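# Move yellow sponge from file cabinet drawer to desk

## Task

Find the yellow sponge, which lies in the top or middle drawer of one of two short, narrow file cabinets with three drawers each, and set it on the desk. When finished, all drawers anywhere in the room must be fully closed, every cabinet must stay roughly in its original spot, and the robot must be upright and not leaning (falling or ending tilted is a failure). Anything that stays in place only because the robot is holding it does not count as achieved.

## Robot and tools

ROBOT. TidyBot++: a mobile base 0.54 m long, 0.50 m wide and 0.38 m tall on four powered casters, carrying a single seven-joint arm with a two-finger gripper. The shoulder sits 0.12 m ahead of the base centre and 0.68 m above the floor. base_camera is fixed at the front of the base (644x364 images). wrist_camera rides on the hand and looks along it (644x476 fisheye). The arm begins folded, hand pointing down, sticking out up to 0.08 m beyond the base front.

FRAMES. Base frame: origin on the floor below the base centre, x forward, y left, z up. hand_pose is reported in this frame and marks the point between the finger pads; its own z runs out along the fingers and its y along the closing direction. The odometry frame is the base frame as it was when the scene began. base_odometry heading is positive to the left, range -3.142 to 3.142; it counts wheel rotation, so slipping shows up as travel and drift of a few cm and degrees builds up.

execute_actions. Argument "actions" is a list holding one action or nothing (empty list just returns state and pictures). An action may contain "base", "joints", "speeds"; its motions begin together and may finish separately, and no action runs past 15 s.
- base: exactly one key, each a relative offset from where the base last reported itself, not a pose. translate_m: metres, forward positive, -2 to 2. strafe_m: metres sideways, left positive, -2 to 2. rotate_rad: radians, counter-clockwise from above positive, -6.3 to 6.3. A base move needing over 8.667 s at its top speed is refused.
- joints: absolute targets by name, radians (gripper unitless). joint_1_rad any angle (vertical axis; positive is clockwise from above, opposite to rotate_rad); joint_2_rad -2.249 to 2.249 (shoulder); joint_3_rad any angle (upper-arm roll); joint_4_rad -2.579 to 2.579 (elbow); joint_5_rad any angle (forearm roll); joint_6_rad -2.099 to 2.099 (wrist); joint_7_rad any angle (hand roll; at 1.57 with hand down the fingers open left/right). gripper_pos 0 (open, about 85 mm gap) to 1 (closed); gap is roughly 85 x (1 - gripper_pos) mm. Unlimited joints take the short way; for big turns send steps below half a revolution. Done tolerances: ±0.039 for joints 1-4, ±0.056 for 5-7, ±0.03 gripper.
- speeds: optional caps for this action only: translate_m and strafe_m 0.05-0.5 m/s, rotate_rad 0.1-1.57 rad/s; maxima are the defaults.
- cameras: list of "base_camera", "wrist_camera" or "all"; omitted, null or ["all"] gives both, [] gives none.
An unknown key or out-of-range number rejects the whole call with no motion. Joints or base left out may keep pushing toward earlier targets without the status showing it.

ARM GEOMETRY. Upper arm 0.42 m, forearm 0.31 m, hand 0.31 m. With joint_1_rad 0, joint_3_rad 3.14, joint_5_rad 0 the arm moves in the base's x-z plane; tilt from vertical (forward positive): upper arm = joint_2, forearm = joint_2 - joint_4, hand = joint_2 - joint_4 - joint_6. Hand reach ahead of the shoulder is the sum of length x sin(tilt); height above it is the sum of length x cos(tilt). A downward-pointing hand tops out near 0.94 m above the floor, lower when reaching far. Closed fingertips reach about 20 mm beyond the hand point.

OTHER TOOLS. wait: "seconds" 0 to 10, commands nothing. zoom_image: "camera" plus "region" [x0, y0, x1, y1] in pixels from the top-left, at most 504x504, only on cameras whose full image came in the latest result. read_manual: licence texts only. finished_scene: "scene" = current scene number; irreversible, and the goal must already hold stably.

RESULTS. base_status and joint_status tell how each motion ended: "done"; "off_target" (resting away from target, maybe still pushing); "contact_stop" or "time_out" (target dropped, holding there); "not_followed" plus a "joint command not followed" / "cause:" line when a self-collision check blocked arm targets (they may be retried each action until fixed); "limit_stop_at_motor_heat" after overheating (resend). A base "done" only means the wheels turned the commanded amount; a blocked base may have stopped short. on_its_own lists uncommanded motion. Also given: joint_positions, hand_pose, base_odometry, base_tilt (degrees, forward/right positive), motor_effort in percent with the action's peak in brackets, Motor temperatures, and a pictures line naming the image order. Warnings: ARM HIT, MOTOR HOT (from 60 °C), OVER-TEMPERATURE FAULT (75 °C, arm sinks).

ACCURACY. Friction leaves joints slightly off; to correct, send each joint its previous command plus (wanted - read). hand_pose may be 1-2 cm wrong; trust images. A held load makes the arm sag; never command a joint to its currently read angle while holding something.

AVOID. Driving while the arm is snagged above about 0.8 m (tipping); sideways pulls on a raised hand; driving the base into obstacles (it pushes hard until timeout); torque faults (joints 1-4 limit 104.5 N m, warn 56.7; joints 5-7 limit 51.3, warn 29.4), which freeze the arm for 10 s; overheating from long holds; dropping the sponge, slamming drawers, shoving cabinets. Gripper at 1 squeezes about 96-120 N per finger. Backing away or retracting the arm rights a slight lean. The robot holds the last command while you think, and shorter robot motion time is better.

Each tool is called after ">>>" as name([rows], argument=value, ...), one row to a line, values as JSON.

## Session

>>> execute_actions(actions=[])

Scene clock: 0.00 s.
Motor temperatures (°C, as the motors report them): [26 30 23 25 34 32 36]
base_odometry: x=+0.000 y=+0.000 heading=+0.000 (m, m, rad; odometry frame)
base_tilt: forward=-0.1 right=-0.2 (deg)
base_status: not commanded
joint_positions: joint_1_rad=+0.012 joint_2_rad=-0.312 joint_3_rad=+3.130 joint_4_rad=-2.549 joint_5_rad=-0.022 joint_6_rad=-0.845 joint_7_rad=+1.626 gripper_pos=+0.000
joint_status: not commanded
motor_effort: joint_1_rad=+0 joint_2_rad=-3 joint_3_rad=+1 joint_4_rad=+15 joint_5_rad=-1 joint_6_rad=+1 joint_7_rad=+0 (%)
hand_pose: x=+0.2556 y=+0.0058 z=+0.5773 quat_wxyz=(-0.006, +0.999, +0.020, +0.030) (m; base frame)
pictures: base_camera, wrist_camera
camera_calibration (this result's frames):
wrist_camera: T_world_to_cam=[[0.0615119, -0.996736, -0.0522886, 0.028053], [-0.998059, -0.060914, -0.0129537, 0.312636], [0.00972631, 0.052984, -0.998548, 0.716908], [0, 0, 0, 1]] pos_world=[0.303331, 0.00902074, 0.721384]
Images, in order (width x height): base_camera 644x364, wrist_camera 644x476.

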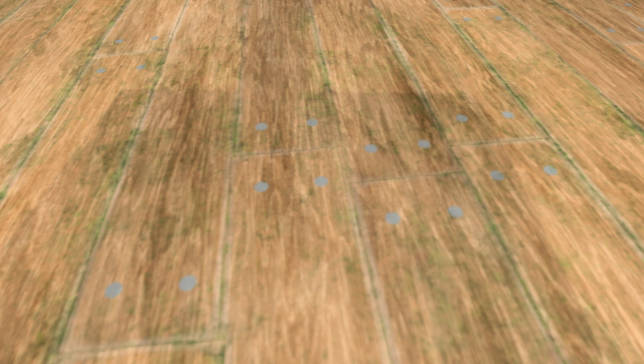

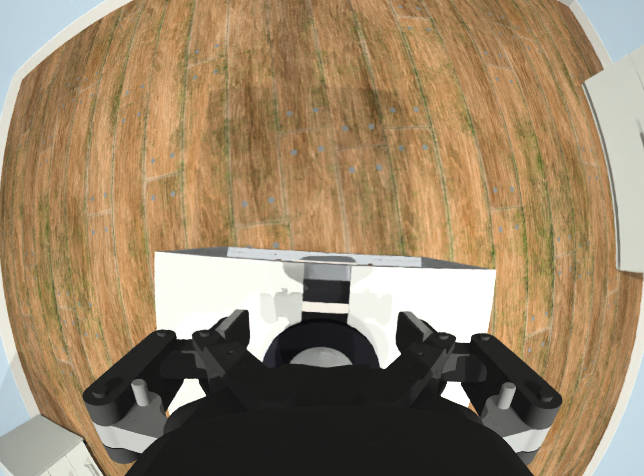

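>>> execute_actions([
  {"joints":{"joint_6_rad":0.3,"joint_7_rad":1.57},"base":{"rotate_rad":1.57}},
], cameras=["wrist_camera"])

>>> execute_actions([
  {"base":{"rotate_rad":1.57}},
], cameras=["wrist_camera"])

>>> execute_actions([
  {"base":{"rotate_rad":1.57}},
], cameras=["wrist_camera"])

>>> execute_actions([
  {"base":{"rotate_rad":1.57}},
], cameras=["wrist_camera"])

Scene clock: 11.07 s.
Motor temperatures (°C, as the motors report them): [26 30 23 25 34 32 36]
base_odometry: x=+0.000 y=+0.000 heading=+1.569 (m, m, rad; odometry frame)
base_tilt: forward=+0.0 right=-0.2 (deg)
base_status: done
joint_positions: joint_1_rad=+0.012 joint_2_rad=-0.312 joint_3_rad=+3.130 joint_4_rad=-2.547 joint_5_rad=-0.022 joint_6_rad=+0.284 joint_7_rad=+1.616 gripper_pos=+0.000
joint_status: all done
motor_effort: joint_1_rad=+0(1) joint_2_rad=-7(8) joint_3_rad=+1(2) joint_4_rad=+19(18) joint_5_rad=-1(1) joint_6_rad=+8(7) joint_7_rad=+0(0) (%)
hand_pose: x=+0.5262 y=-0.0008 z=+0.7727 quat_wxyz=(+0.011, +0.828, +0.009, +0.560) (m; base frame)
pictures: wrist_camera
camera_calibration (this result's frames):
wrist_camera: T_world_to_cam=[[0.049211, -0.998349, 0.0296314, -0.0417904], [-0.415379, -0.0474371, -0.908411, 0.970244], [0.908316, 0.0323956, -0.417028, -0.0124279], [0, 0, 0, 1]] pos_world=[0.416364, 0.00470673, 0.877436]
Images, in order (width x height): wrist_camera 644x476.

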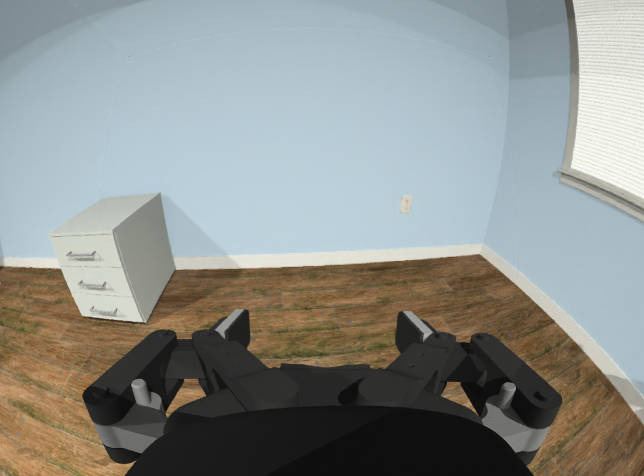

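Scene clock: 13.37 s.
Motor temperatures (°C, as the motors report them): [26 30 23 25 34 32 36]
base_odometry: x=+0.000 y=+0.000 heading=+3.139 (m, m, rad; odometry frame)
base_tilt: forward=-0.1 right=-0.1 (deg)
base_status: done
joint_positions: joint_1_rad=+0.012 joint_2_rad=-0.312 joint_3_rad=+3.130 joint_4_rad=-2.547 joint_5_rad=-0.022 joint_6_rad=+0.284 joint_7_rad=+1.616 gripper_pos=+0.000
joint_status: not commanded
motor_effort: joint_1_rad=-1(2) joint_2_rad=-7(8) joint_3_rad=+1(3) joint_4_rad=+19(19) joint_5_rad=-1(1) joint_6_rad=+8(8) joint_7_rad=+0(0) (%)
hand_pose: x=+0.5262 y=-0.0007 z=+0.7727 quat_wxyz=(+0.011, +0.828, +0.009, +0.560) (m; base frame)
pictures: wrist_camera
camera_calibration (this result's frames):
wrist_camera: T_world_to_cam=[[0.0492709, -0.998345, 0.0296506, -0.0418106], [-0.415377, -0.0474795, -0.908409, 0.970242], [0.908314, 0.032442, -0.417029, -0.0124261], [0, 0, 0, 1]] pos_world=[0.416363, 0.00472835, 0.877435]
Images, in order (width x height): wrist_camera 644x476.

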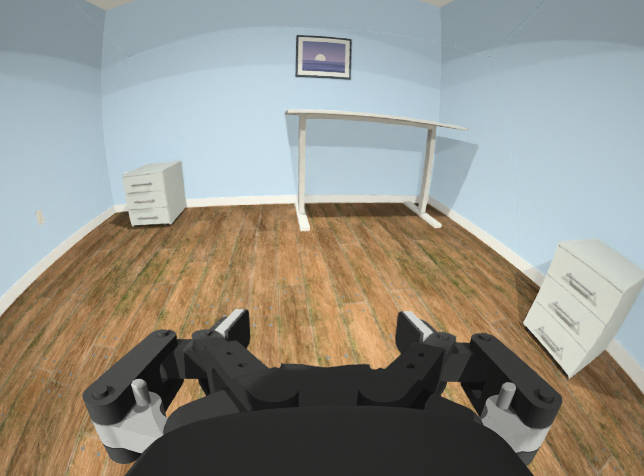

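Scene clock: 15.67 s.
Motor temperatures (°C, as the motors report them): [26 30 23 25 34 32 36]
base_odometry: x=+0.000 y=+0.000 heading=-1.575 (m, m, rad; odometry frame)
base_tilt: forward=+0.0 right=-0.1 (deg)
base_status: done
joint_positions: joint_1_rad=+0.012 joint_2_rad=-0.312 joint_3_rad=+3.130 joint_4_rad=-2.547 joint_5_rad=-0.022 joint_6_rad=+0.284 joint_7_rad=+1.616 gripper_pos=+0.000
joint_status: not commanded
motor_effort: joint_1_rad=+0(2) joint_2_rad=-7(8) joint_3_rad=+1(2) joint_4_rad=+18(19) joint_5_rad=-1(0) joint_6_rad=+8(8) joint_7_rad=+0(0) (%)
hand_pose: x=+0.5262 y=-0.0007 z=+0.7727 quat_wxyz=(+0.011, +0.828, +0.009, +0.560) (m; base frame)
pictures: wrist_camera
camera_calibration (this result's frames):
wrist_camera: T_world_to_cam=[[0.0493283, -0.998342, 0.0296692, -0.04183], [-0.415374, -0.0475202, -0.908409, 0.970241], [0.908312, 0.0324864, -0.417029, -0.0124252], [0, 0, 0, 1]] pos_world=[0.416362, 0.00474906, 0.877435]
Images, in order (width x height): wrist_camera 644x476.

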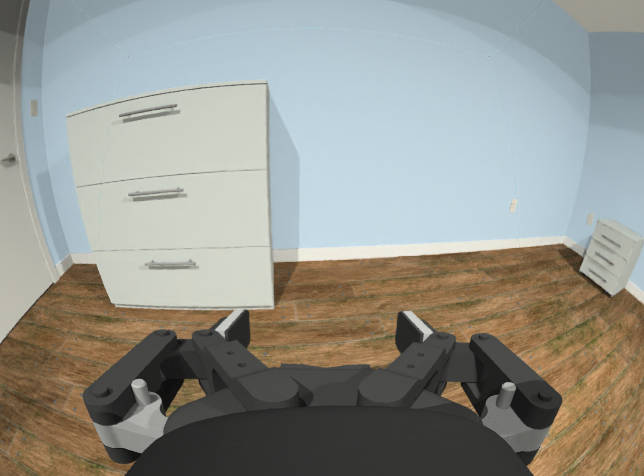

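Scene clock: 17.97 s.
Motor temperatures (°C, as the motors report them): [26 29 23 25 34 32 36]
base_odometry: x=+0.000 y=+0.000 heading=-0.006 (m, m, rad; odometry frame)
base_tilt: forward=-0.1 right=-0.2 (deg)
base_status: done
joint_positions: joint_1_rad=+0.012 joint_2_rad=-0.312 joint_3_rad=+3.130 joint_4_rad=-2.547 joint_5_rad=-0.022 joint_6_rad=+0.284 joint_7_rad=+1.616 gripper_pos=+0.000
joint_status: not commanded
motor_effort: joint_1_rad=+0(2) joint_2_rad=-7(8) joint_3_rad=+1(2) joint_4_rad=+19(19) joint_5_rad=-1(0) joint_6_rad=+8(8) joint_7_rad=+0(0) (%)
hand_pose: x=+0.5262 y=-0.0007 z=+0.7727 quat_wxyz=(+0.011, +0.828, +0.009, +0.560) (m; base frame)
pictures: wrist_camera
camera_calibration (this result's frames):
wrist_camera: T_world_to_cam=[[0.0493824, -0.998339, 0.0296868, -0.0418484], [-0.415371, -0.0475587, -0.908408, 0.97024], [0.90831, 0.0325283, -0.41703, -0.0124239], [0, 0, 0, 1]] pos_world=[0.416361, 0.00476861, 0.877435]
Images, in order (width x height): wrist_camera 644x476.

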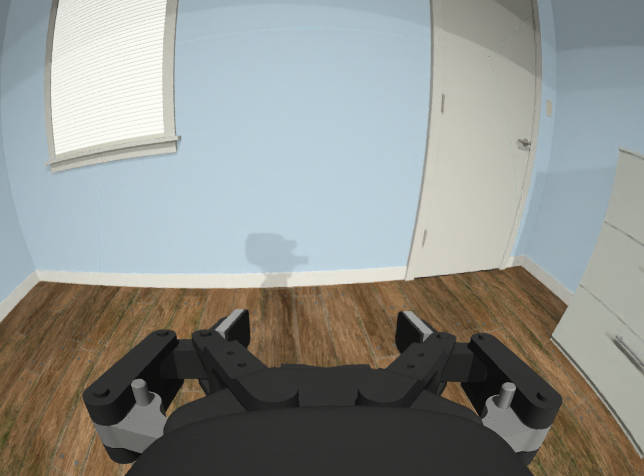

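>>> execute_actions([
  {"base":{"translate_m":-0.95}},
], cameras=[])

>>> execute_actions([
  {"base":{"rotate_rad":1.6}},
], cameras=["wrist_camera"])

Scene clock: 35.83 s.
Motor temperatures (°C, as the motors report them): [26 29 23 25 34 32 36]
base_odometry: x=-0.950 y=+0.004 heading=-0.005 (m, m, rad; odometry frame)
base_tilt: forward=-0.1 right=-0.1 (deg)
base_status: done
joint_positions: joint_1_rad=+0.012 joint_2_rad=-0.312 joint_3_rad=+3.130 joint_4_rad=-2.547 joint_5_rad=-0.022 joint_6_rad=+0.284 joint_7_rad=+1.616 gripper_pos=+0.000
joint_status: not commanded
motor_effort: joint_1_rad=-1(1) joint_2_rad=-7(10) joint_3_rad=+1(1) joint_4_rad=+19(20) joint_5_rad=-1(1) joint_6_rad=+8(8) joint_7_rad=+0(0) (%)
hand_pose: x=+0.5262 y=-0.0007 z=+0.7728 quat_wxyz=(+0.011, +0.828, +0.009, +0.561) (m; base frame)
pictures: none
No camera images: the call's "cameras" was empty. Leave "cameras" out to get every camera's image.

Scene clock: 38.13 s.
Motor temperatures (°C, as the motors report them): [26 29 23 25 34 32 36]
base_odometry: x=-0.950 y=+0.004 heading=+1.594 (m, m, rad; odometry frame)
base_tilt: forward=-0.1 right=-0.2 (deg)
base_status: done
joint_positions: joint_1_rad=+0.012 joint_2_rad=-0.312 joint_3_rad=+3.130 joint_4_rad=-2.547 joint_5_rad=-0.022 joint_6_rad=+0.284 joint_7_rad=+1.616 gripper_pos=+0.000
joint_status: not commanded
motor_effort: joint_1_rad=+0(1) joint_2_rad=-7(8) joint_3_rad=+1(3) joint_4_rad=+19(19) joint_5_rad=-1(1) joint_6_rad=+7(8) joint_7_rad=+0(0) (%)
hand_pose: x=+0.5262 y=-0.0007 z=+0.7728 quat_wxyz=(+0.011, +0.828, +0.009, +0.561) (m; base frame)
pictures: wrist_camera
camera_calibration (this result's frames):
wrist_camera: T_world_to_cam=[[0.0494142, -0.998336, 0.0297141, -0.0418708], [-0.415151, -0.047589, -0.908507, 0.970281], [0.908409, 0.0325573, -0.416812, -0.0125839], [0, 0, 0, 1]] pos_world=[0.416314, 0.00478322, 0.877506]
Images, in order (width x height): wrist_camera 644x476.

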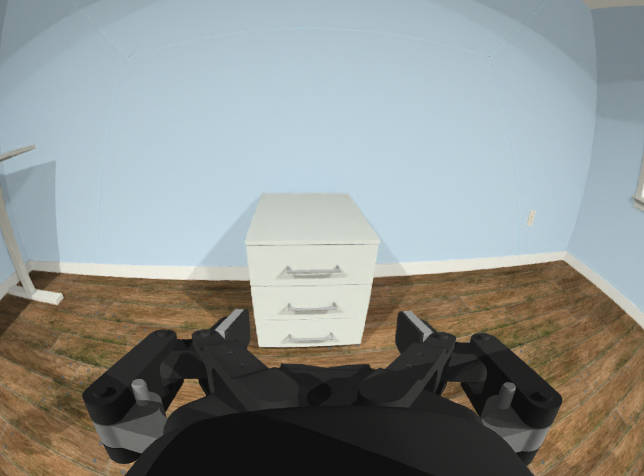

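>>> execute_actions([
  {"joints":{"joint_1_rad":0,"joint_2_rad":1.185,"joint_3_rad":3.14,"joint_4_rad":-1.65,"joint_5_rad":-0.02,"joint_6_rad":0.9,"joint_7_rad":-0.04},"base":{"translate_m":-0.1}},
])

Scene clock: 51.70 s.
Motor temperatures (°C, as the motors report them): [26 29 23 25 34 32 36]
base_odometry: x=-0.948 y=-0.096 heading=+1.595 (m, m, rad; odometry frame)
base_tilt: forward=-0.1 right=-0.1 (deg)
base_status: done
joint_positions: joint_1_rad=+0.012 joint_2_rad=+1.183 joint_3_rad=+3.130 joint_4_rad=-1.672 joint_5_rad=-0.022 joint_6_rad=+0.861 joint_7_rad=+0.004 gripper_pos=+0.000
joint_status: all done
motor_effort: joint_1_rad=-1(0) joint_2_rad=-44(46) joint_3_rad=+0(1) joint_4_rad=+10(20) joint_5_rad=-1(1) joint_6_rad=+7(8) joint_7_rad=+0(0) (%)
hand_pose: x=+0.8811 y=-0.0068 z=+0.4117 quat_wxyz=(-0.382, +0.583, -0.604, +0.385) (m; base frame)
pictures: base_camera, wrist_camera
camera_calibration (this result's frames):
wrist_camera: T_world_to_cam=[[-0.371088, 0.00370124, -0.92859, 0.717067], [-0.0251314, 0.999586, 0.0140274, 0.0728372], [0.928257, 0.0285422, -0.370842, -0.52169], [0, 0, 0, 1]] pos_world=[0.752188, -0.0605709, 0.471375]
Images, in order (width x height): base_camera 644x364, wrist_camera 644x476.

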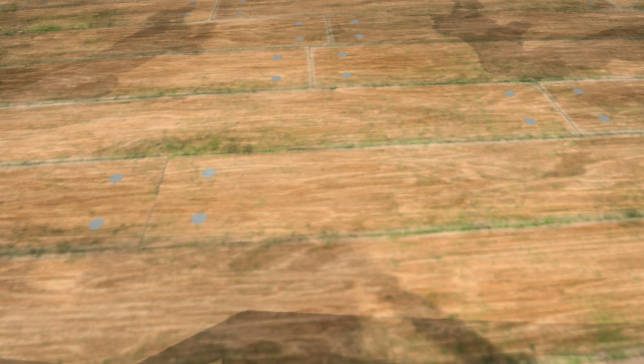

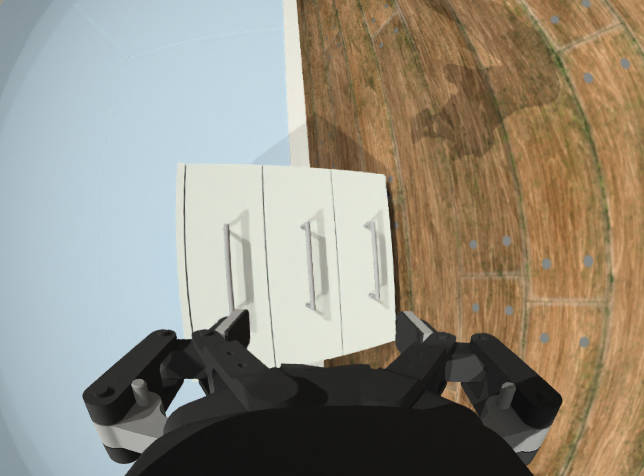

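>>> execute_actions([
  {"base":{"rotate_rad":0.13},"joints":{"joint_2_rad":1.155}},
], cameras=[])

>>> execute_actions([
  {"base":{"strafe_m":-0.15}},
], cameras=[])

>>> execute_actions([
  {"base":{"translate_m":0.15}},
])

Scene clock: 65.37 s.
Motor temperatures (°C, as the motors report them): [26 30 23 25 34 32 36]
base_odometry: x=-0.948 y=-0.096 heading=+1.726 (m, m, rad; odometry frame)
base_tilt: forward=-0.1 right=-0.1 (deg)
base_status: done
joint_positions: joint_1_rad=-0.005 joint_2_rad=+1.161 joint_3_rad=+3.133 joint_4_rad=-1.668 joint_5_rad=-0.022 joint_6_rad=+0.863 joint_7_rad=+0.004 gripper_pos=+0.000
joint_status: all done
motor_effort: joint_1_rad=+0(6) joint_2_rad=-44(46) joint_3_rad=+0(3) joint_4_rad=+11(11) joint_5_rad=-1(0) joint_6_rad=+7(8) joint_7_rad=+0(0) (%)
hand_pose: x=+0.8889 y=+0.0045 z=+0.4304 quat_wxyz=(-0.393, +0.583, -0.594, +0.391) (m; base frame)
pictures: none
No camera images: the call's "cameras" was empty. Leave "cameras" out to get every camera's image.

Scene clock: 66.80 s.
Motor temperatures (°C, as the motors report them): [26 30 23 25 34 32 36]
base_odometry: x=-0.799 y=-0.073 heading=+1.727 (m, m, rad; odometry frame)
base_tilt: forward=+0.0 right=-0.2 (deg)
base_status: done
joint_positions: joint_1_rad=+0.007 joint_2_rad=+1.161 joint_3_rad=+3.138 joint_4_rad=-1.668 joint_5_rad=-0.022 joint_6_rad=+0.863 joint_7_rad=+0.004 gripper_pos=+0.000
joint_status: not commanded
motor_effort: joint_1_rad=+0(4) joint_2_rad=-44(45) joint_3_rad=+0(2) joint_4_rad=+11(11) joint_5_rad=-1(0) joint_6_rad=+8(8) joint_7_rad=+0(0) (%)
hand_pose: x=+0.8889 y=-0.0074 z=+0.4305 quat_wxyz=(-0.389, +0.580, -0.597, +0.395) (m; base frame)
pictures: none
No camera images: the call's "cameras" was empty. Leave "cameras" out to get every camera's image.

Scene clock: 68.23 s.
Motor temperatures (°C, as the motors report them): [26 30 23 25 34 32 36]
base_odometry: x=-0.823 y=+0.076 heading=+1.727 (m, m, rad; odometry frame)
base_tilt: forward=+0.0 right=-0.1 (deg)
base_status: done
joint_positions: joint_1_rad=+0.007 joint_2_rad=+1.161 joint_3_rad=+3.138 joint_4_rad=-1.661 joint_5_rad=-0.022 joint_6_rad=+0.864 joint_7_rad=+0.004 gripper_pos=+0.000
joint_status: not commanded
motor_effort: joint_1_rad=-1(1) joint_2_rad=-44(46) joint_3_rad=+0(1) joint_4_rad=+11(11) joint_5_rad=+0(1) joint_6_rad=+7(8) joint_7_rad=+1(0) (%)
hand_pose: x=+0.8917 y=-0.0073 z=+0.4334 quat_wxyz=(-0.391, +0.578, -0.595, +0.397) (m; base frame)
pictures: base_camera, wrist_camera
camera_calibration (this result's frames):
wrist_camera: T_world_to_cam=[[-0.337841, -0.00362688, -0.941196, 0.716907], [-0.0271225, 0.999615, 0.00588359, 0.0786721], [0.940812, 0.0275153, -0.337809, -0.549026], [0, 0, 0, 1]] pos_world=[0.760865, -0.060935, 0.488821]
Images, in order (width x height): base_camera 644x364, wrist_camera 644x476.

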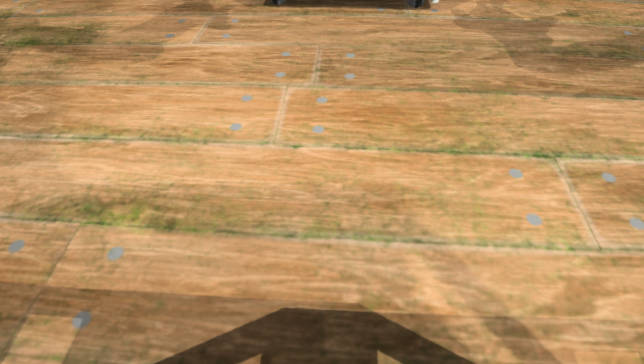

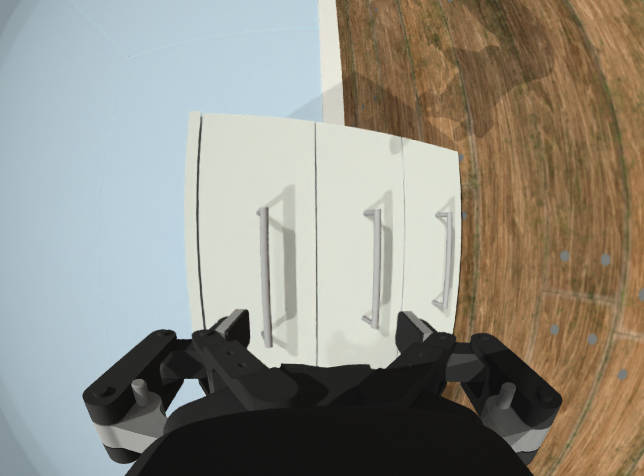

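>>> execute_actions([
  {"base":{"translate_m":0.17}},
], cameras=["wrist_camera"])

Scene clock: 75.53 s.
Motor temperatures (°C, as the motors report them): [26 30 23 25 34 32 36]
base_odometry: x=-0.849 y=+0.244 heading=+1.727 (m, m, rad; odometry frame)
base_tilt: forward=+0.0 right=-0.1 (deg)
base_status: done
joint_positions: joint_1_rad=+0.007 joint_2_rad=+1.161 joint_3_rad=+3.138 joint_4_rad=-1.659 joint_5_rad=-0.022 joint_6_rad=+0.864 joint_7_rad=+0.004 gripper_pos=+0.000
joint_status: not commanded
motor_effort: joint_1_rad=+0(2) joint_2_rad=-44(46) joint_3_rad=+0(1) joint_4_rad=+11(12) joint_5_rad=-1(1) joint_6_rad=+8(8) joint_7_rad=+1(0) (%)
hand_pose: x=+0.8930 y=-0.0073 z=+0.4347 quat_wxyz=(-0.392, +0.578, -0.595, +0.398) (m; base frame)
pictures: wrist_camera
camera_calibration (this result's frames):
wrist_camera: T_world_to_cam=[[-0.33474, -0.00364611, -0.942304, 0.716264], [-0.0271281, 0.999615, 0.00576902, 0.0787666], [0.94192, 0.0274941, -0.33471, -0.552113], [0, 0, 0, 1]] pos_world=[0.761945, -0.0609449, 0.489686]
Images, in order (width x height): wrist_camera 644x476.

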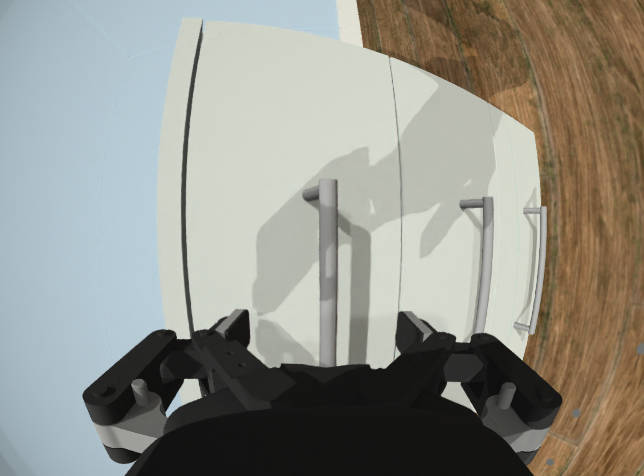

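>>> execute_actions([
  {"base":{"translate_m":0.03},"joints":{"joint_2_rad":1.19},"speeds":{"translate_m":0.1}},
], cameras=["wrist_camera"])

Scene clock: 82.20 s.
Motor temperatures (°C, as the motors report them): [26 30 23 25 34 32 36]
base_odometry: x=-0.853 y=+0.273 heading=+1.726 (m, m, rad; odometry frame)
base_tilt: forward=-0.1 right=-0.1 (deg)
base_status: done
joint_positions: joint_1_rad=+0.007 joint_2_rad=+1.187 joint_3_rad=+3.138 joint_4_rad=-1.683 joint_5_rad=-0.022 joint_6_rad=+0.867 joint_7_rad=+0.004 gripper_pos=+0.000
joint_status: all done
motor_effort: joint_1_rad=+0(2) joint_2_rad=-44(46) joint_3_rad=+0(1) joint_4_rad=+15(22) joint_5_rad=-1(0) joint_6_rad=+7(9) joint_7_rad=+1(1) (%)
hand_pose: x=+0.8760 y=-0.0072 z=+0.4061 quat_wxyz=(-0.378, +0.587, -0.604, +0.384) (m; base frame)
pictures: wrist_camera
camera_calibration (this result's frames):
wrist_camera: T_world_to_cam=[[-0.379415, -0.00342905, -0.92522, 0.715891], [-0.0268756, 0.999612, 0.00731642, 0.0774952], [0.924836, 0.0276418, -0.37936, -0.512623], [0, 0, 0, 1]] pos_world=[0.747795, -0.0608405, 0.467321]
Images, in order (width x height): wrist_camera 644x476.

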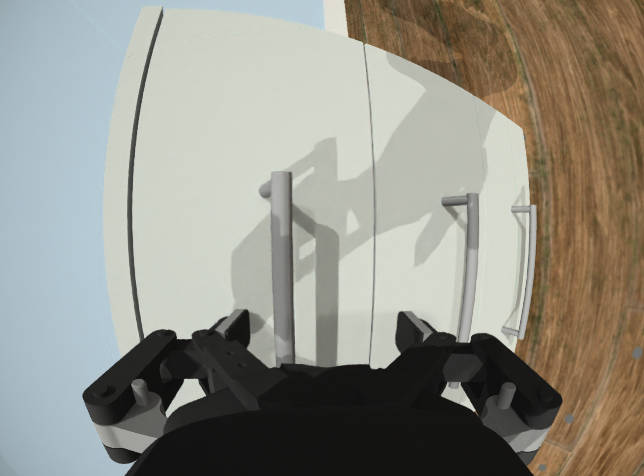

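>>> execute_actions([
  {"joints":{"joint_2_rad":1.165,"joint_4_rad":-1.67}},
], cameras=["wrist_camera"])

>>> execute_actions([
  {"joints":{"gripper_pos":1}},
], cameras=["wrist_camera"])

Scene clock: 90.13 s.
Motor temperatures (°C, as the motors report them): [26 30 23 25 34 32 36]
base_odometry: x=-0.853 y=+0.273 heading=+1.726 (m, m, rad; odometry frame)
base_tilt: forward=+0.0 right=-0.2 (deg)
base_status: not commanded
joint_positions: joint_1_rad=+0.007 joint_2_rad=+1.185 joint_3_rad=+3.138 joint_4_rad=-1.685 joint_5_rad=-0.022 joint_6_rad=+0.867 joint_7_rad=+0.004 gripper_pos=+0.000
joint_status: all done
motor_effort: joint_1_rad=+0(1) joint_2_rad=-47(47) joint_3_rad=+0(0) joint_4_rad=+15(16) joint_5_rad=-1(1) joint_6_rad=+9(10) joint_7_rad=+0(1) (%)
hand_pose: x=+0.8760 y=-0.0072 z=+0.4073 quat_wxyz=(-0.378, +0.587, -0.604, +0.384) (m; base frame)
pictures: wrist_camera
camera_calibration (this result's frames):
wrist_camera: T_world_to_cam=[[-0.378777, -0.00343782, -0.925481, 0.716451], [-0.026886, 0.999612, 0.00729061, 0.077504], [0.925097, 0.027644, -0.378723, -0.512641], [0, 0, 0, 1]] pos_world=[0.747702, -0.0608394, 0.468348]
Images, in order (width x height): wrist_camera 644x476.

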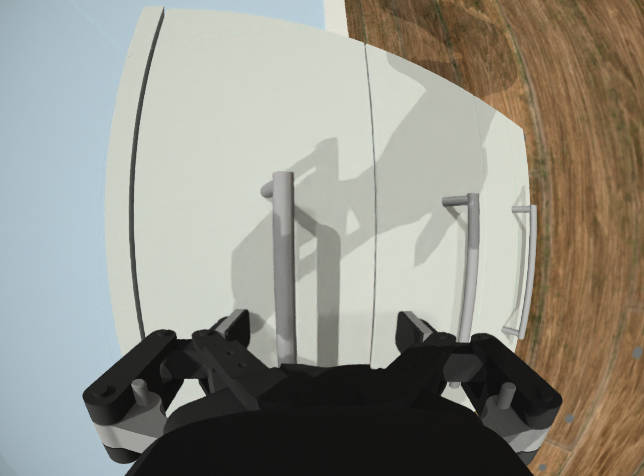

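Scene clock: 91.23 s.
Motor temperatures (°C, as the motors report them): [26 30 23 25 34 32 36]
base_odometry: x=-0.853 y=+0.273 heading=+1.726 (m, m, rad; odometry frame)
base_tilt: forward=+0.0 right=-0.2 (deg)
base_status: not commanded
joint_positions: joint_1_rad=+0.007 joint_2_rad=+1.158 joint_3_rad=+3.138 joint_4_rad=-1.692 joint_5_rad=-0.022 joint_6_rad=+0.872 joint_7_rad=+0.004 gripper_pos=+0.917
joint_status: gripper_pos off_target (ended at +0.917, target +1.000)
motor_effort: joint_1_rad=-1(1) joint_2_rad=-42(45) joint_3_rad=-1(1) joint_4_rad=+13(20) joint_5_rad=-1(0) joint_6_rad=+7(10) joint_7_rad=-1(1) (%)
hand_pose: x=+0.8805 y=-0.0073 z=+0.4260 quat_wxyz=(-0.385, +0.582, -0.599, +0.391) (m; base frame)
pictures: wrist_camera
camera_calibration (this result's frames):
wrist_camera: T_world_to_cam=[[-0.356662, -0.00368174, -0.934226, 0.719774], [-0.0270328, 0.999614, 0.00638096, 0.078058], [0.933842, 0.0275306, -0.356624, -0.526883], [0, 0, 0, 1]] pos_world=[0.750852, -0.0608724, 0.484034]
Images, in order (width x height): wrist_camera 644x476.

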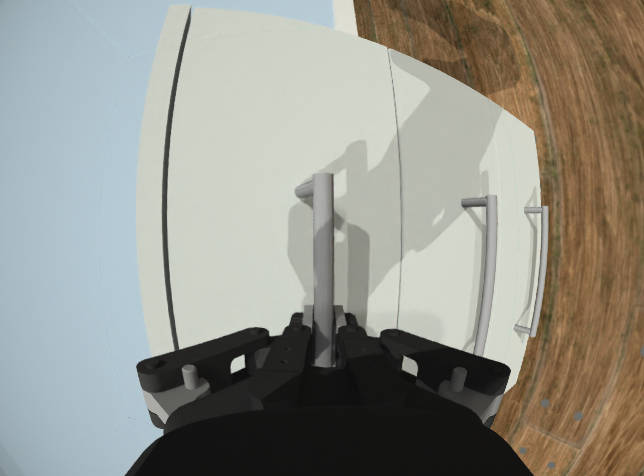

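>>> execute_actions([
  {"base":{"translate_m":-0.28},"speeds":{"translate_m":0.15}},
], cameras=["wrist_camera"])

>>> execute_actions([
  {"joints":{"gripper_pos":0}},
], cameras=[])

>>> execute_actions([
  {"base":{"translate_m":-0.12}},
], cameras=[])

>>> execute_actions([
  {"joints":{"joint_2_rad":0.6,"joint_4_rad":-1.0,"joint_6_rad":-1.0,"joint_7_rad":1.57}},
], cameras=["wrist_camera"])

Scene clock: 104.30 s.
Motor temperatures (°C, as the motors report them): [26 31 23 25 34 32 36]
base_odometry: x=-0.810 y=-0.004 heading=+1.727 (m, m, rad; odometry frame)
base_tilt: forward=-0.1 right=+0.0 (deg)
base_status: done
joint_positions: joint_1_rad=+0.001 joint_2_rad=+1.173 joint_3_rad=+3.140 joint_4_rad=-1.662 joint_5_rad=-0.022 joint_6_rad=+0.872 joint_7_rad=+0.004 gripper_pos=+0.917
joint_status: not commanded
motor_effort: joint_1_rad=+3(3) joint_2_rad=-45(49) joint_3_rad=+2(2) joint_4_rad=+10(14) joint_5_rad=-2(2) joint_6_rad=+8(10) joint_7_rad=+0(1) (%)
hand_pose: x=+0.8893 y=-0.0037 z=+0.4262 quat_wxyz=(-0.390, +0.581, -0.594, +0.395) (m; base frame)
pictures: wrist_camera
camera_calibration (this result's frames):
wrist_camera: T_world_to_cam=[[-0.342471, -0.00768338, -0.939497, 0.712663], [-0.0324249, 0.999468, 0.00364589, 0.0807516], [0.938969, 0.0317118, -0.342538, -0.545655], [0, 0, 0, 1]] pos_world=[0.759038, -0.0579292, 0.482343]
Images, in order (width x height): wrist_camera 644x476.

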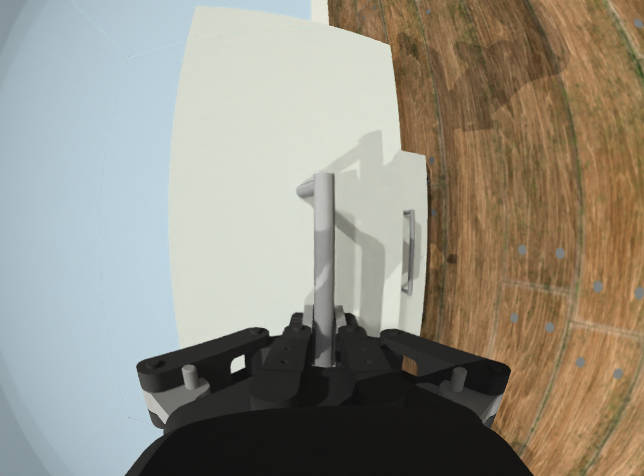

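Scene clock: 105.40 s.
Motor temperatures (°C, as the motors report them): [26 31 23 25 34 32 36]
base_odometry: x=-0.810 y=-0.004 heading=+1.727 (m, m, rad; odometry frame)
base_tilt: forward=+0.0 right=-0.1 (deg)
base_status: not commanded
joint_positions: joint_1_rad=+0.001 joint_2_rad=+1.173 joint_3_rad=+3.140 joint_4_rad=-1.665 joint_5_rad=-0.022 joint_6_rad=+0.872 joint_7_rad=+0.004 gripper_pos=+0.000
joint_status: all done
motor_effort: joint_1_rad=-1(3) joint_2_rad=-44(48) joint_3_rad=+0(0) joint_4_rad=+11(15) joint_5_rad=-1(3) joint_6_rad=+7(10) joint_7_rad=+0(0) (%)
hand_pose: x=+0.8879 y=-0.0039 z=+0.4246 quat_wxyz=(-0.389, +0.582, -0.595, +0.394) (m; base frame)
pictures: none
No camera images: the call's "cameras" was empty. Leave "cameras" out to get every camera's image.

Scene clock: 106.67 s.
Motor temperatures (°C, as the motors report them): [26 31 23 25 34 32 36]
base_odometry: x=-0.791 y=-0.122 heading=+1.727 (m, m, rad; odometry frame)
base_tilt: forward=-0.1 right=-0.1 (deg)
base_status: done
joint_positions: joint_1_rad=+0.001 joint_2_rad=+1.173 joint_3_rad=+3.140 joint_4_rad=-1.666 joint_5_rad=-0.022 joint_6_rad=+0.872 joint_7_rad=+0.004 gripper_pos=+0.000
joint_status: not commanded
motor_effort: joint_1_rad=-1(1) joint_2_rad=-44(45) joint_3_rad=+0(1) joint_4_rad=+10(12) joint_5_rad=-1(1) joint_6_rad=+7(8) joint_7_rad=+0(0) (%)
hand_pose: x=+0.8877 y=-0.0039 z=+0.4246 quat_wxyz=(-0.389, +0.582, -0.595, +0.394) (m; base frame)
pictures: none
No camera images: the call's "cameras" was empty. Leave "cameras" out to get every camera's image.

Scene clock: 109.27 s.
Motor temperatures (°C, as the motors report them): [26 31 23 25 34 32 36]
base_odometry: x=-0.791 y=-0.122 heading=+1.727 (m, m, rad; odometry frame)
base_tilt: forward=-0.1 right=-0.2 (deg)
base_status: not commanded
joint_positions: joint_1_rad=+0.001 joint_2_rad=+0.596 joint_3_rad=+3.140 joint_4_rad=-1.012 joint_5_rad=-0.022 joint_6_rad=-0.966 joint_7_rad=+1.530 gripper_pos=+0.000
joint_status: all done
motor_effort: joint_1_rad=-1(0) joint_2_rad=-41(48) joint_3_rad=+0(0) joint_4_rad=+20(20) joint_5_rad=-2(1) joint_6_rad=+4(7) joint_7_rad=+0(0) (%)
hand_pose: x=+0.8367 y=+0.0069 z=+0.7561 quat_wxyz=(-0.016, +0.960, -0.023, +0.280) (m; base frame)
pictures: wrist_camera
camera_calibration (this result's frames):
wrist_camera: T_world_to_cam=[[0.00359226, -0.997468, -0.0710268, 0.0653485], [-0.867488, 0.032224, -0.496413, 1.15065], [0.497445, 0.0633982, -0.865176, 0.380784], [0, 0, 0, 1]] pos_world=[0.808524, 0.00396335, 0.905286]
Images, in order (width x height): wrist_camera 644x476.

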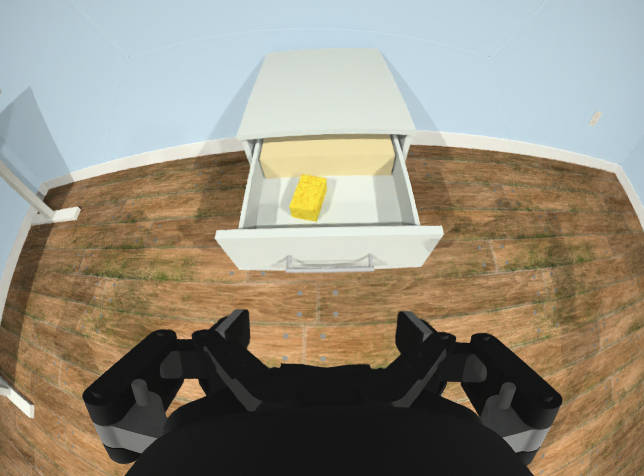

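>>> execute_actions([
  {"base":{"translate_m":0.48},"joints":{"joint_2_rad":0.78,"joint_4_rad":-1.07,"joint_6_rad":-1.31,"joint_7_rad":1.15}},
], cameras=[])

>>> execute_actions([
  {"base":{"strafe_m":0.02},"joints":{"joint_2_rad":0.9,"joint_4_rad":-1.18,"joint_6_rad":-1.1}},
], cameras=["wrist_camera"])

Scene clock: 119.33 s.
Motor temperatures (°C, as the motors report them): [26 31 23 25 34 32 36]
base_odometry: x=-0.865 y=+0.352 heading=+1.726 (m, m, rad; odometry frame)
base_tilt: forward=-0.1 right=-0.2 (deg)
base_status: done
joint_positions: joint_1_rad=+0.001 joint_2_rad=+0.781 joint_3_rad=+3.140 joint_4_rad=-1.067 joint_5_rad=-0.022 joint_6_rad=-1.279 joint_7_rad=+1.190 gripper_pos=+0.000
joint_status: all done
motor_effort: joint_1_rad=-1(3) joint_2_rad=-43(48) joint_3_rad=+0(1) joint_4_rad=+17(20) joint_5_rad=-1(1) joint_6_rad=+0(5) joint_7_rad=+0(0) (%)
hand_pose: x=+0.7219 y=+0.0079 z=+0.5832 quat_wxyz=(-0.012, +0.981, -0.192, +0.005) (m; base frame)
pictures: none
No camera images: the call's "cameras" was empty. Leave "cameras" out to get every camera's image.

Scene clock: 120.73 s.
Motor temperatures (°C, as the motors report them): [26 31 23 25 34 32 36]
base_odometry: x=-0.885 y=+0.349 heading=+1.726 (m, m, rad; odometry frame)
base_tilt: forward=+0.0 right=-0.2 (deg)
base_status: done
joint_positions: joint_1_rad=-0.004 joint_2_rad=+0.904 joint_3_rad=+3.140 joint_4_rad=-1.169 joint_5_rad=-0.022 joint_6_rad=-1.134 joint_7_rad=+1.190 gripper_pos=+0.000
joint_status: all done
motor_effort: joint_1_rad=+0(3) joint_2_rad=-44(48) joint_3_rad=+0(2) joint_4_rad=+15(17) joint_5_rad=-1(2) joint_6_rad=-1(1) joint_7_rad=+0(0) (%)
hand_pose: x=+0.7049 y=+0.0108 z=+0.4804 quat_wxyz=(-0.004, +0.981, -0.191, -0.034) (m; base frame)
pictures: wrist_camera
camera_calibration (this result's frames):
wrist_camera: T_world_to_cam=[[-0.360885, -0.931798, -0.0389061, 0.290907], [-0.92784, 0.354512, 0.115906, 0.644221], [-0.0942084, 0.0779273, -0.992498, 0.685587], [0, 0, 0, 1]] pos_world=[0.767306, -0.0107434, 0.617093]
Images, in order (width x height): wrist_camera 644x476.

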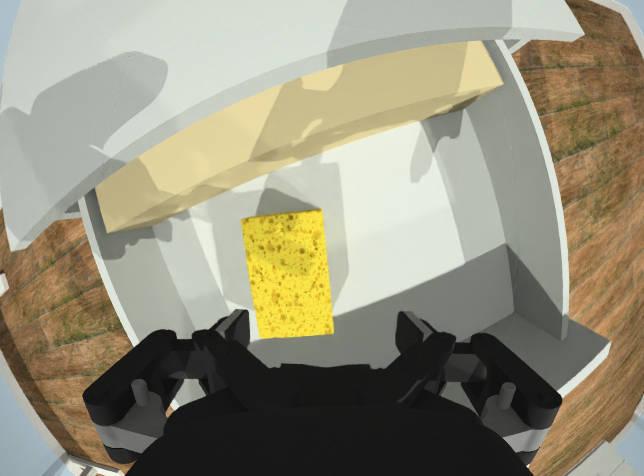

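>>> execute_actions([
  {"base":{"strafe_m":0.03},"joints":{"joint_7_rad":1.33}},
], cameras=[])

>>> execute_actions([
  {"joints":{"joint_2_rad":1.0,"joint_4_rad":-1.25,"joint_6_rad":-0.9}},
], cameras=["wrist_camera"])

Scene clock: 130.90 s.
Motor temperatures (°C, as the motors report them): [26 31 23 25 34 32 36]
base_odometry: x=-0.915 y=+0.345 heading=+1.726 (m, m, rad; odometry frame)
base_tilt: forward=-0.1 right=-0.2 (deg)
base_status: done
joint_positions: joint_1_rad=-0.007 joint_2_rad=+0.904 joint_3_rad=+3.140 joint_4_rad=-1.169 joint_5_rad=-0.022 joint_6_rad=-1.134 joint_7_rad=+1.297 gripper_pos=+0.000
joint_status: all done
motor_effort: joint_1_rad=-1(3) joint_2_rad=-43(45) joint_3_rad=+0(2) joint_4_rad=+15(15) joint_5_rad=-1(1) joint_6_rad=+0(1) joint_7_rad=+0(1) (%)
hand_pose: x=+0.7048 y=+0.0124 z=+0.4804 quat_wxyz=(-0.006, +0.990, -0.137, -0.034) (m; base frame)
pictures: none
No camera images: the call's "cameras" was empty. Leave "cameras" out to get every camera's image.

Scene clock: 132.17 s.
Motor temperatures (°C, as the motors report them): [26 31 23 25 34 32 36]
base_odometry: x=-0.915 y=+0.345 heading=+1.726 (m, m, rad; odometry frame)
base_tilt: forward=-0.1 right=-0.1 (deg)
base_status: not commanded
joint_positions: joint_1_rad=-0.007 joint_2_rad=+1.004 joint_3_rad=+3.140 joint_4_rad=-1.236 joint_5_rad=-0.022 joint_6_rad=-0.934 joint_7_rad=+1.297 gripper_pos=+0.000
joint_status: all done
motor_effort: joint_1_rad=+0(0) joint_2_rad=-44(49) joint_3_rad=+0(0) joint_4_rad=+14(15) joint_5_rad=-1(1) joint_6_rad=+0(0) joint_7_rad=+0(0) (%)
hand_pose: x=+0.7104 y=+0.0118 z=+0.4015 quat_wxyz=(-0.007, +0.990, -0.139, -0.017) (m; base frame)
pictures: wrist_camera
camera_calibration (this result's frames):
wrist_camera: T_world_to_cam=[[-0.259537, -0.964287, -0.0528357, 0.224723], [-0.963384, 0.254705, 0.0837593, 0.697456], [-0.0673105, 0.0726398, -0.995084, 0.589777], [0, 0, 0, 1]] pos_world=[0.769941, -0.00378961, 0.540333]
Images, in order (width x height): wrist_camera 644x476.

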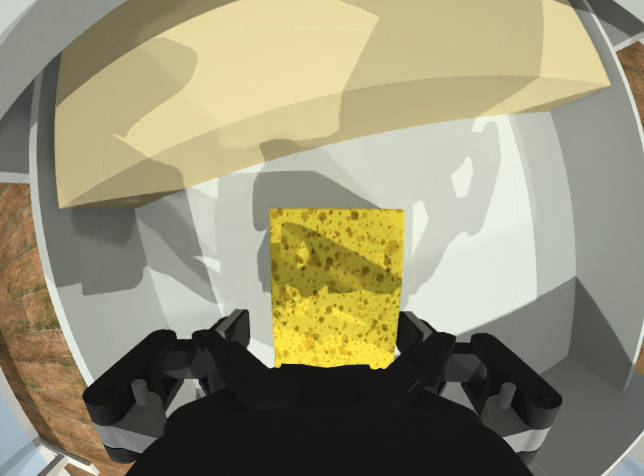

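Same as before: shift right slightly, descend, grip.

>>> execute_actions([
  {"base":{"strafe_m":-0.01}},
], cameras=[])

>>> execute_actions([
  {"joints":{"joint_2_rad":1.035,"joint_6_rad":-0.87}},
], cameras=["wrist_camera"])

Scene clock: 137.07 s.
Motor temperatures (°C, as the motors report them): [26 31 23 25 34 32 36]
base_odometry: x=-0.905 y=+0.346 heading=+1.726 (m, m, rad; odometry frame)
base_tilt: forward=+0.0 right=-0.1 (deg)
base_status: done
joint_positions: joint_1_rad=+0.001 joint_2_rad=+1.004 joint_3_rad=+3.140 joint_4_rad=-1.236 joint_5_rad=-0.022 joint_6_rad=-0.934 joint_7_rad=+1.297 gripper_pos=+0.000
joint_status: not commanded
motor_effort: joint_1_rad=+0(4) joint_2_rad=-44(47) joint_3_rad=+0(2) joint_4_rad=+14(14) joint_5_rad=-1(1) joint_6_rad=+0(1) joint_7_rad=+0(0) (%)
hand_pose: x=+0.7105 y=+0.0072 z=+0.4016 quat_wxyz=(-0.007, +0.990, -0.143, -0.017) (m; base frame)
pictures: none
No camera images: the call's "cameras" was empty. Leave "cameras" out to get every camera's image.

Scene clock: 137.83 s.
Motor temperatures (°C, as the motors report them): [26 31 23 25 34 32 36]
base_odometry: x=-0.905 y=+0.346 heading=+1.726 (m, m, rad; odometry frame)
base_tilt: forward=+0.0 right=-0.2 (deg)
base_status: not commanded
joint_positions: joint_1_rad=+0.001 joint_2_rad=+1.029 joint_3_rad=+3.140 joint_4_rad=-1.236 joint_5_rad=-0.022 joint_6_rad=-0.907 joint_7_rad=+1.297 gripper_pos=+0.000
joint_status: all done
motor_effort: joint_1_rad=+0(1) joint_2_rad=-44(46) joint_3_rad=+0(1) joint_4_rad=+13(14) joint_5_rad=-1(1) joint_6_rad=+0(0) joint_7_rad=+1(0) (%)
hand_pose: x=+0.7116 y=+0.0071 z=+0.3865 quat_wxyz=(-0.007, +0.990, -0.143, -0.016) (m; base frame)
pictures: wrist_camera
camera_calibration (this result's frames):
wrist_camera: T_world_to_cam=[[-0.267406, -0.962125, -0.053004, 0.225363], [-0.961396, 0.262691, 0.0819177, 0.700334], [-0.0648914, 0.0728631, -0.995229, 0.573568], [0, 0, 0, 1]] pos_world=[0.770782, -0.00893554, 0.525407]
Images, in order (width x height): wrist_camera 644x476.

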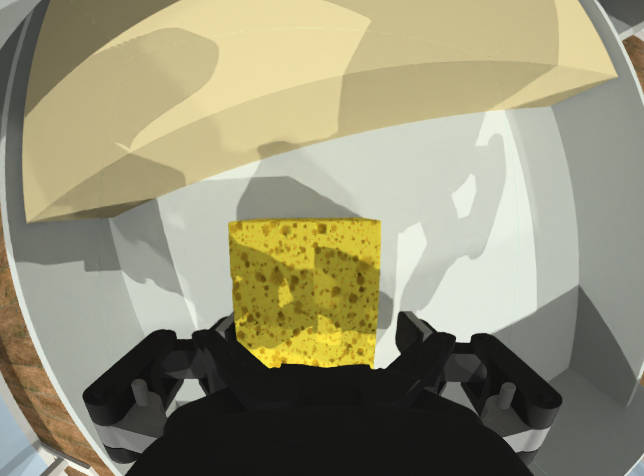

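>>> execute_actions([
  {"joints":{"joint_2_rad":0.98}},
], cameras=[])

>>> execute_actions([
  {"base":{"strafe_m":0.007}},
], cameras=[])

>>> execute_actions([
  {"joints":{"joint_2_rad":1.035}},
], cameras=["wrist_camera"])

Scene clock: 147.07 s.
Motor temperatures (°C, as the motors report them): [26 31 23 25 34 32 36]
base_odometry: x=-0.905 y=+0.346 heading=+1.726 (m, m, rad; odometry frame)
base_tilt: forward=-0.1 right=-0.1 (deg)
base_status: not commanded
joint_positions: joint_1_rad=+0.001 joint_2_rad=+0.982 joint_3_rad=+3.140 joint_4_rad=-1.236 joint_5_rad=-0.022 joint_6_rad=-0.907 joint_7_rad=+1.297 gripper_pos=+0.000
joint_status: all done
motor_effort: joint_1_rad=-1(0) joint_2_rad=-44(47) joint_3_rad=+0(0) joint_4_rad=+14(14) joint_5_rad=+0(1) joint_6_rad=+0(0) joint_7_rad=+0(0) (%)
hand_pose: x=+0.7249 y=+0.0071 z=+0.4149 quat_wxyz=(-0.010, +0.990, -0.143, +0.007) (m; base frame)
pictures: none
No camera images: the call's "cameras" was empty. Leave "cameras" out to get every camera's image.

Scene clock: 147.70 s.
Motor temperatures (°C, as the motors report them): [26 31 23 25 34 32 36]
base_odometry: x=-0.912 y=+0.345 heading=+1.726 (m, m, rad; odometry frame)
base_tilt: forward=-0.1 right=-0.2 (deg)
base_status: done
joint_positions: joint_1_rad=-0.002 joint_2_rad=+0.982 joint_3_rad=+3.140 joint_4_rad=-1.236 joint_5_rad=-0.022 joint_6_rad=-0.907 joint_7_rad=+1.297 gripper_pos=+0.000
joint_status: not commanded
motor_effort: joint_1_rad=-1(4) joint_2_rad=-45(46) joint_3_rad=+0(2) joint_4_rad=+14(14) joint_5_rad=-1(2) joint_6_rad=+0(0) joint_7_rad=+0(0) (%)
hand_pose: x=+0.7250 y=+0.0086 z=+0.4150 quat_wxyz=(-0.010, +0.990, -0.142, +0.007) (m; base frame)
pictures: none
No camera images: the call's "cameras" was empty. Leave "cameras" out to get every camera's image.

Scene clock: 148.60 s.
Motor temperatures (°C, as the motors report them): [26 31 23 25 34 32 36]
base_odometry: x=-0.912 y=+0.345 heading=+1.726 (m, m, rad; odometry frame)
base_tilt: forward=+0.0 right=-0.2 (deg)
base_status: not commanded
joint_positions: joint_1_rad=-0.002 joint_2_rad=+1.034 joint_3_rad=+3.140 joint_4_rad=-1.237 joint_5_rad=-0.022 joint_6_rad=-0.907 joint_7_rad=+1.297 gripper_pos=+0.000
joint_status: all done
motor_effort: joint_1_rad=-1(0) joint_2_rad=-45(46) joint_3_rad=+0(1) joint_4_rad=+13(14) joint_5_rad=-1(1) joint_6_rad=+0(0) joint_7_rad=+0(0) (%)
hand_pose: x=+0.7098 y=+0.0086 z=+0.3836 quat_wxyz=(-0.007, +0.990, -0.142, -0.019) (m; base frame)
pictures: wrist_camera
camera_calibration (this result's frames):
wrist_camera: T_world_to_cam=[[-0.265314, -0.962782, -0.051565, 0.224096], [-0.961587, 0.26032, 0.0870864, 0.696616], [-0.0704218, 0.0726895, -0.994865, 0.574263], [0, 0, 0, 1]] pos_world=[0.769754, -0.00733046, 0.522205]
Images, in order (width x height): wrist_camera 644x476.

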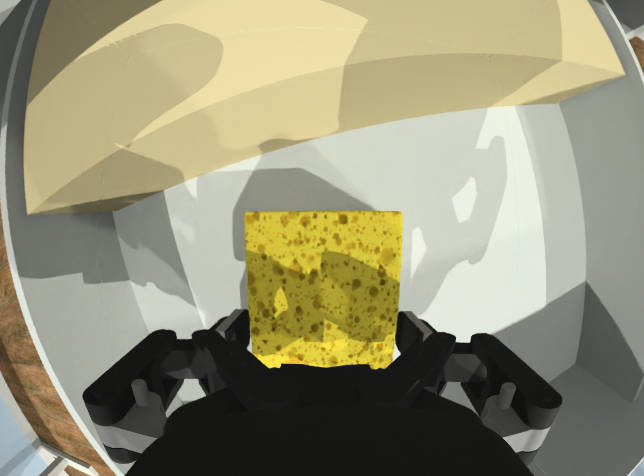

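>>> execute_actions([
  {"joints":{"gripper_pos":1}},
], cameras=[])

>>> execute_actions([
  {"joints":{"joint_2_rad":0.72,"joint_4_rad":-1.1,"joint_6_rad":-1.3}},
], cameras=["wrist_camera"])

>>> execute_actions([
  {"base":{"translate_m":-0.4},"joints":{"joint_7_rad":-0.04}},
], cameras=[])

>>> execute_actions([
  {"joints":{"joint_2_rad":1.03,"joint_4_rad":-1.25,"joint_6_rad":-0.87}},
], cameras=[])

>>> execute_actions([
  {"base":{"translate_m":0.41},"speeds":{"translate_m":0.15}},
], cameras=["wrist_camera"])

Scene clock: 163.30 s.
Motor temperatures (°C, as the motors report them): [26 32 23 25 34 32 36]
base_odometry: x=-0.912 y=+0.345 heading=+1.726 (m, m, rad; odometry frame)
base_tilt: forward=-0.1 right=-0.2 (deg)
base_status: not commanded
joint_positions: joint_1_rad=-0.001 joint_2_rad=+1.027 joint_3_rad=+3.140 joint_4_rad=-1.237 joint_5_rad=-0.021 joint_6_rad=-0.906 joint_7_rad=+1.297 gripper_pos=+0.381
joint_status: gripper_pos off_target (ended at +0.381, target +1.000)
motor_effort: joint_1_rad=+0(3) joint_2_rad=-41(45) joint_3_rad=+0(4) joint_4_rad=+12(14) joint_5_rad=-1(3) joint_6_rad=-1(2) joint_7_rad=+0(1) (%)
hand_pose: x=+0.7121 y=+0.0081 z=+0.3875 quat_wxyz=(-0.007, +0.990, -0.142, -0.015) (m; base frame)
pictures: none
No camera images: the call's "cameras" was empty. Leave "cameras" out to get every camera's image.

Scene clock: 165.03 s.
Motor temperatures (°C, as the motors report them): [26 32 23 25 34 32 36]
base_odometry: x=-0.912 y=+0.345 heading=+1.726 (m, m, rad; odometry frame)
base_tilt: forward=+0.0 right=-0.2 (deg)
base_status: not commanded
joint_positions: joint_1_rad=-0.001 joint_2_rad=+0.718 joint_3_rad=+3.140 joint_4_rad=-1.110 joint_5_rad=-0.021 joint_6_rad=-1.264 joint_7_rad=+1.297 gripper_pos=+0.381
joint_status: all done
motor_effort: joint_1_rad=+0(0) joint_2_rad=-41(48) joint_3_rad=+0(0) joint_4_rad=+17(18) joint_5_rad=-1(1) joint_6_rad=+0(1) joint_7_rad=+0(0) (%)
hand_pose: x=+0.7151 y=+0.0091 z=+0.6076 quat_wxyz=(-0.014, +0.990, -0.138, +0.023) (m; base frame)
pictures: wrist_camera
camera_calibration (this result's frames):
wrist_camera: T_world_to_cam=[[-0.253375, -0.964358, -0.0762534, 0.244077], [-0.967273, 0.253666, 0.00599542, 0.735434], [0.0135612, 0.075277, -0.99707, 0.738698], [0, 0, 0, 1]] pos_world=[0.763191, -0.00678402, 0.750736]
Images, in order (width x height): wrist_camera 644x476.

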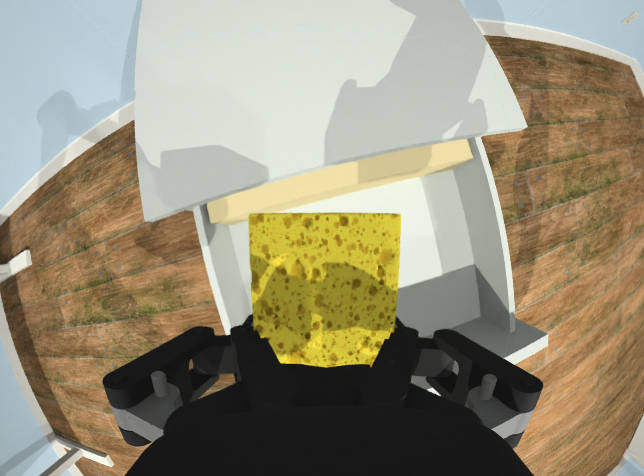

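Scene clock: 167.17 s.
Motor temperatures (°C, as the motors report them): [26 32 23 25 34 32 36]
base_odometry: x=-0.850 y=-0.050 heading=+1.725 (m, m, rad; odometry frame)
base_tilt: forward=+0.0 right=-0.2 (deg)
base_status: done
joint_positions: joint_1_rad=-0.001 joint_2_rad=+0.718 joint_3_rad=+3.140 joint_4_rad=-1.110 joint_5_rad=-0.021 joint_6_rad=-1.267 joint_7_rad=-0.017 gripper_pos=+0.381
joint_status: all done
motor_effort: joint_1_rad=+0(1) joint_2_rad=-40(44) joint_3_rad=+0(0) joint_4_rad=+17(18) joint_5_rad=-1(1) joint_6_rad=+0(1) joint_7_rad=+0(1) (%)
hand_pose: x=+0.7141 y=+0.0091 z=+0.6079 quat_wxyz=(-0.024, +0.699, -0.714, +0.009) (m; base frame)
pictures: none
No camera images: the call's "cameras" was empty. Leave "cameras" out to get every camera's image.

Scene clock: 168.90 s.
Motor temperatures (°C, as the motors report them): [26 32 23 25 34 32 36]
base_odometry: x=-0.850 y=-0.050 heading=+1.725 (m, m, rad; odometry frame)
base_tilt: forward=-0.1 right=-0.2 (deg)
base_status: not commanded
joint_positions: joint_1_rad=-0.001 joint_2_rad=+1.032 joint_3_rad=+3.140 joint_4_rad=-1.241 joint_5_rad=-0.021 joint_6_rad=-0.908 joint_7_rad=-0.017 gripper_pos=+0.381
joint_status: all done
motor_effort: joint_1_rad=+0(1) joint_2_rad=-45(50) joint_3_rad=+0(0) joint_4_rad=+13(16) joint_5_rad=-1(1) joint_6_rad=+0(1) joint_7_rad=+0(0) (%)
hand_pose: x=+0.7077 y=+0.0081 z=+0.3836 quat_wxyz=(+0.008, +0.697, -0.717, -0.020) (m; base frame)
pictures: none
No camera images: the call's "cameras" was empty. Leave "cameras" out to get every camera's image.

Scene clock: 172.27 s.
Motor temperatures (°C, as the motors report them): [26 32 23 25 34 32 36]
base_odometry: x=-0.913 y=+0.355 heading=+1.725 (m, m, rad; odometry frame)
base_tilt: forward=-0.1 right=-0.2 (deg)
base_status: done
joint_positions: joint_1_rad=-0.001 joint_2_rad=+1.030 joint_3_rad=+3.140 joint_4_rad=-1.255 joint_5_rad=-0.021 joint_6_rad=-0.905 joint_7_rad=-0.017 gripper_pos=+0.384
joint_status: not commanded
motor_effort: joint_1_rad=+0(2) joint_2_rad=-44(46) joint_3_rad=+0(1) joint_4_rad=+13(20) joint_5_rad=+0(1) joint_6_rad=-1(8) joint_7_rad=+0(0) (%)
hand_pose: x=+0.7020 y=+0.0081 z=+0.3815 quat_wxyz=(+0.011, +0.697, -0.717, -0.023) (m; base frame)
pictures: wrist_camera
camera_calibration (this result's frames):
wrist_camera: T_world_to_cam=[[-0.999924, 0.0109261, 0.00577001, 0.707468], [0.0112786, 0.997816, 0.0650798, 0.00890178], [-0.00504634, 0.0651399, -0.997863, 0.526938], [0, 0, 0, 1]] pos_world=[0.709973, -0.0509369, 0.521151]
Images, in order (width x height): wrist_camera 644x476.

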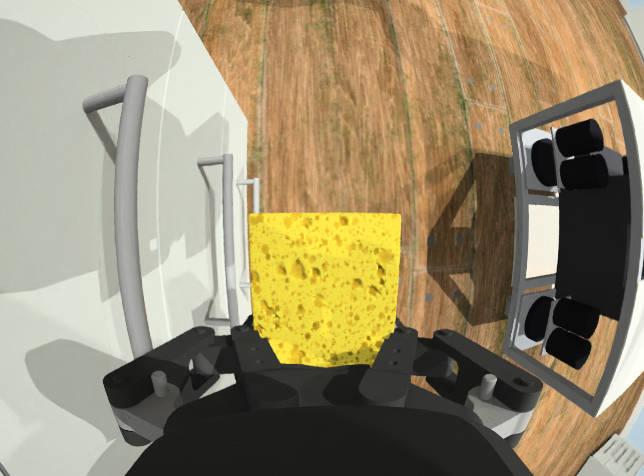

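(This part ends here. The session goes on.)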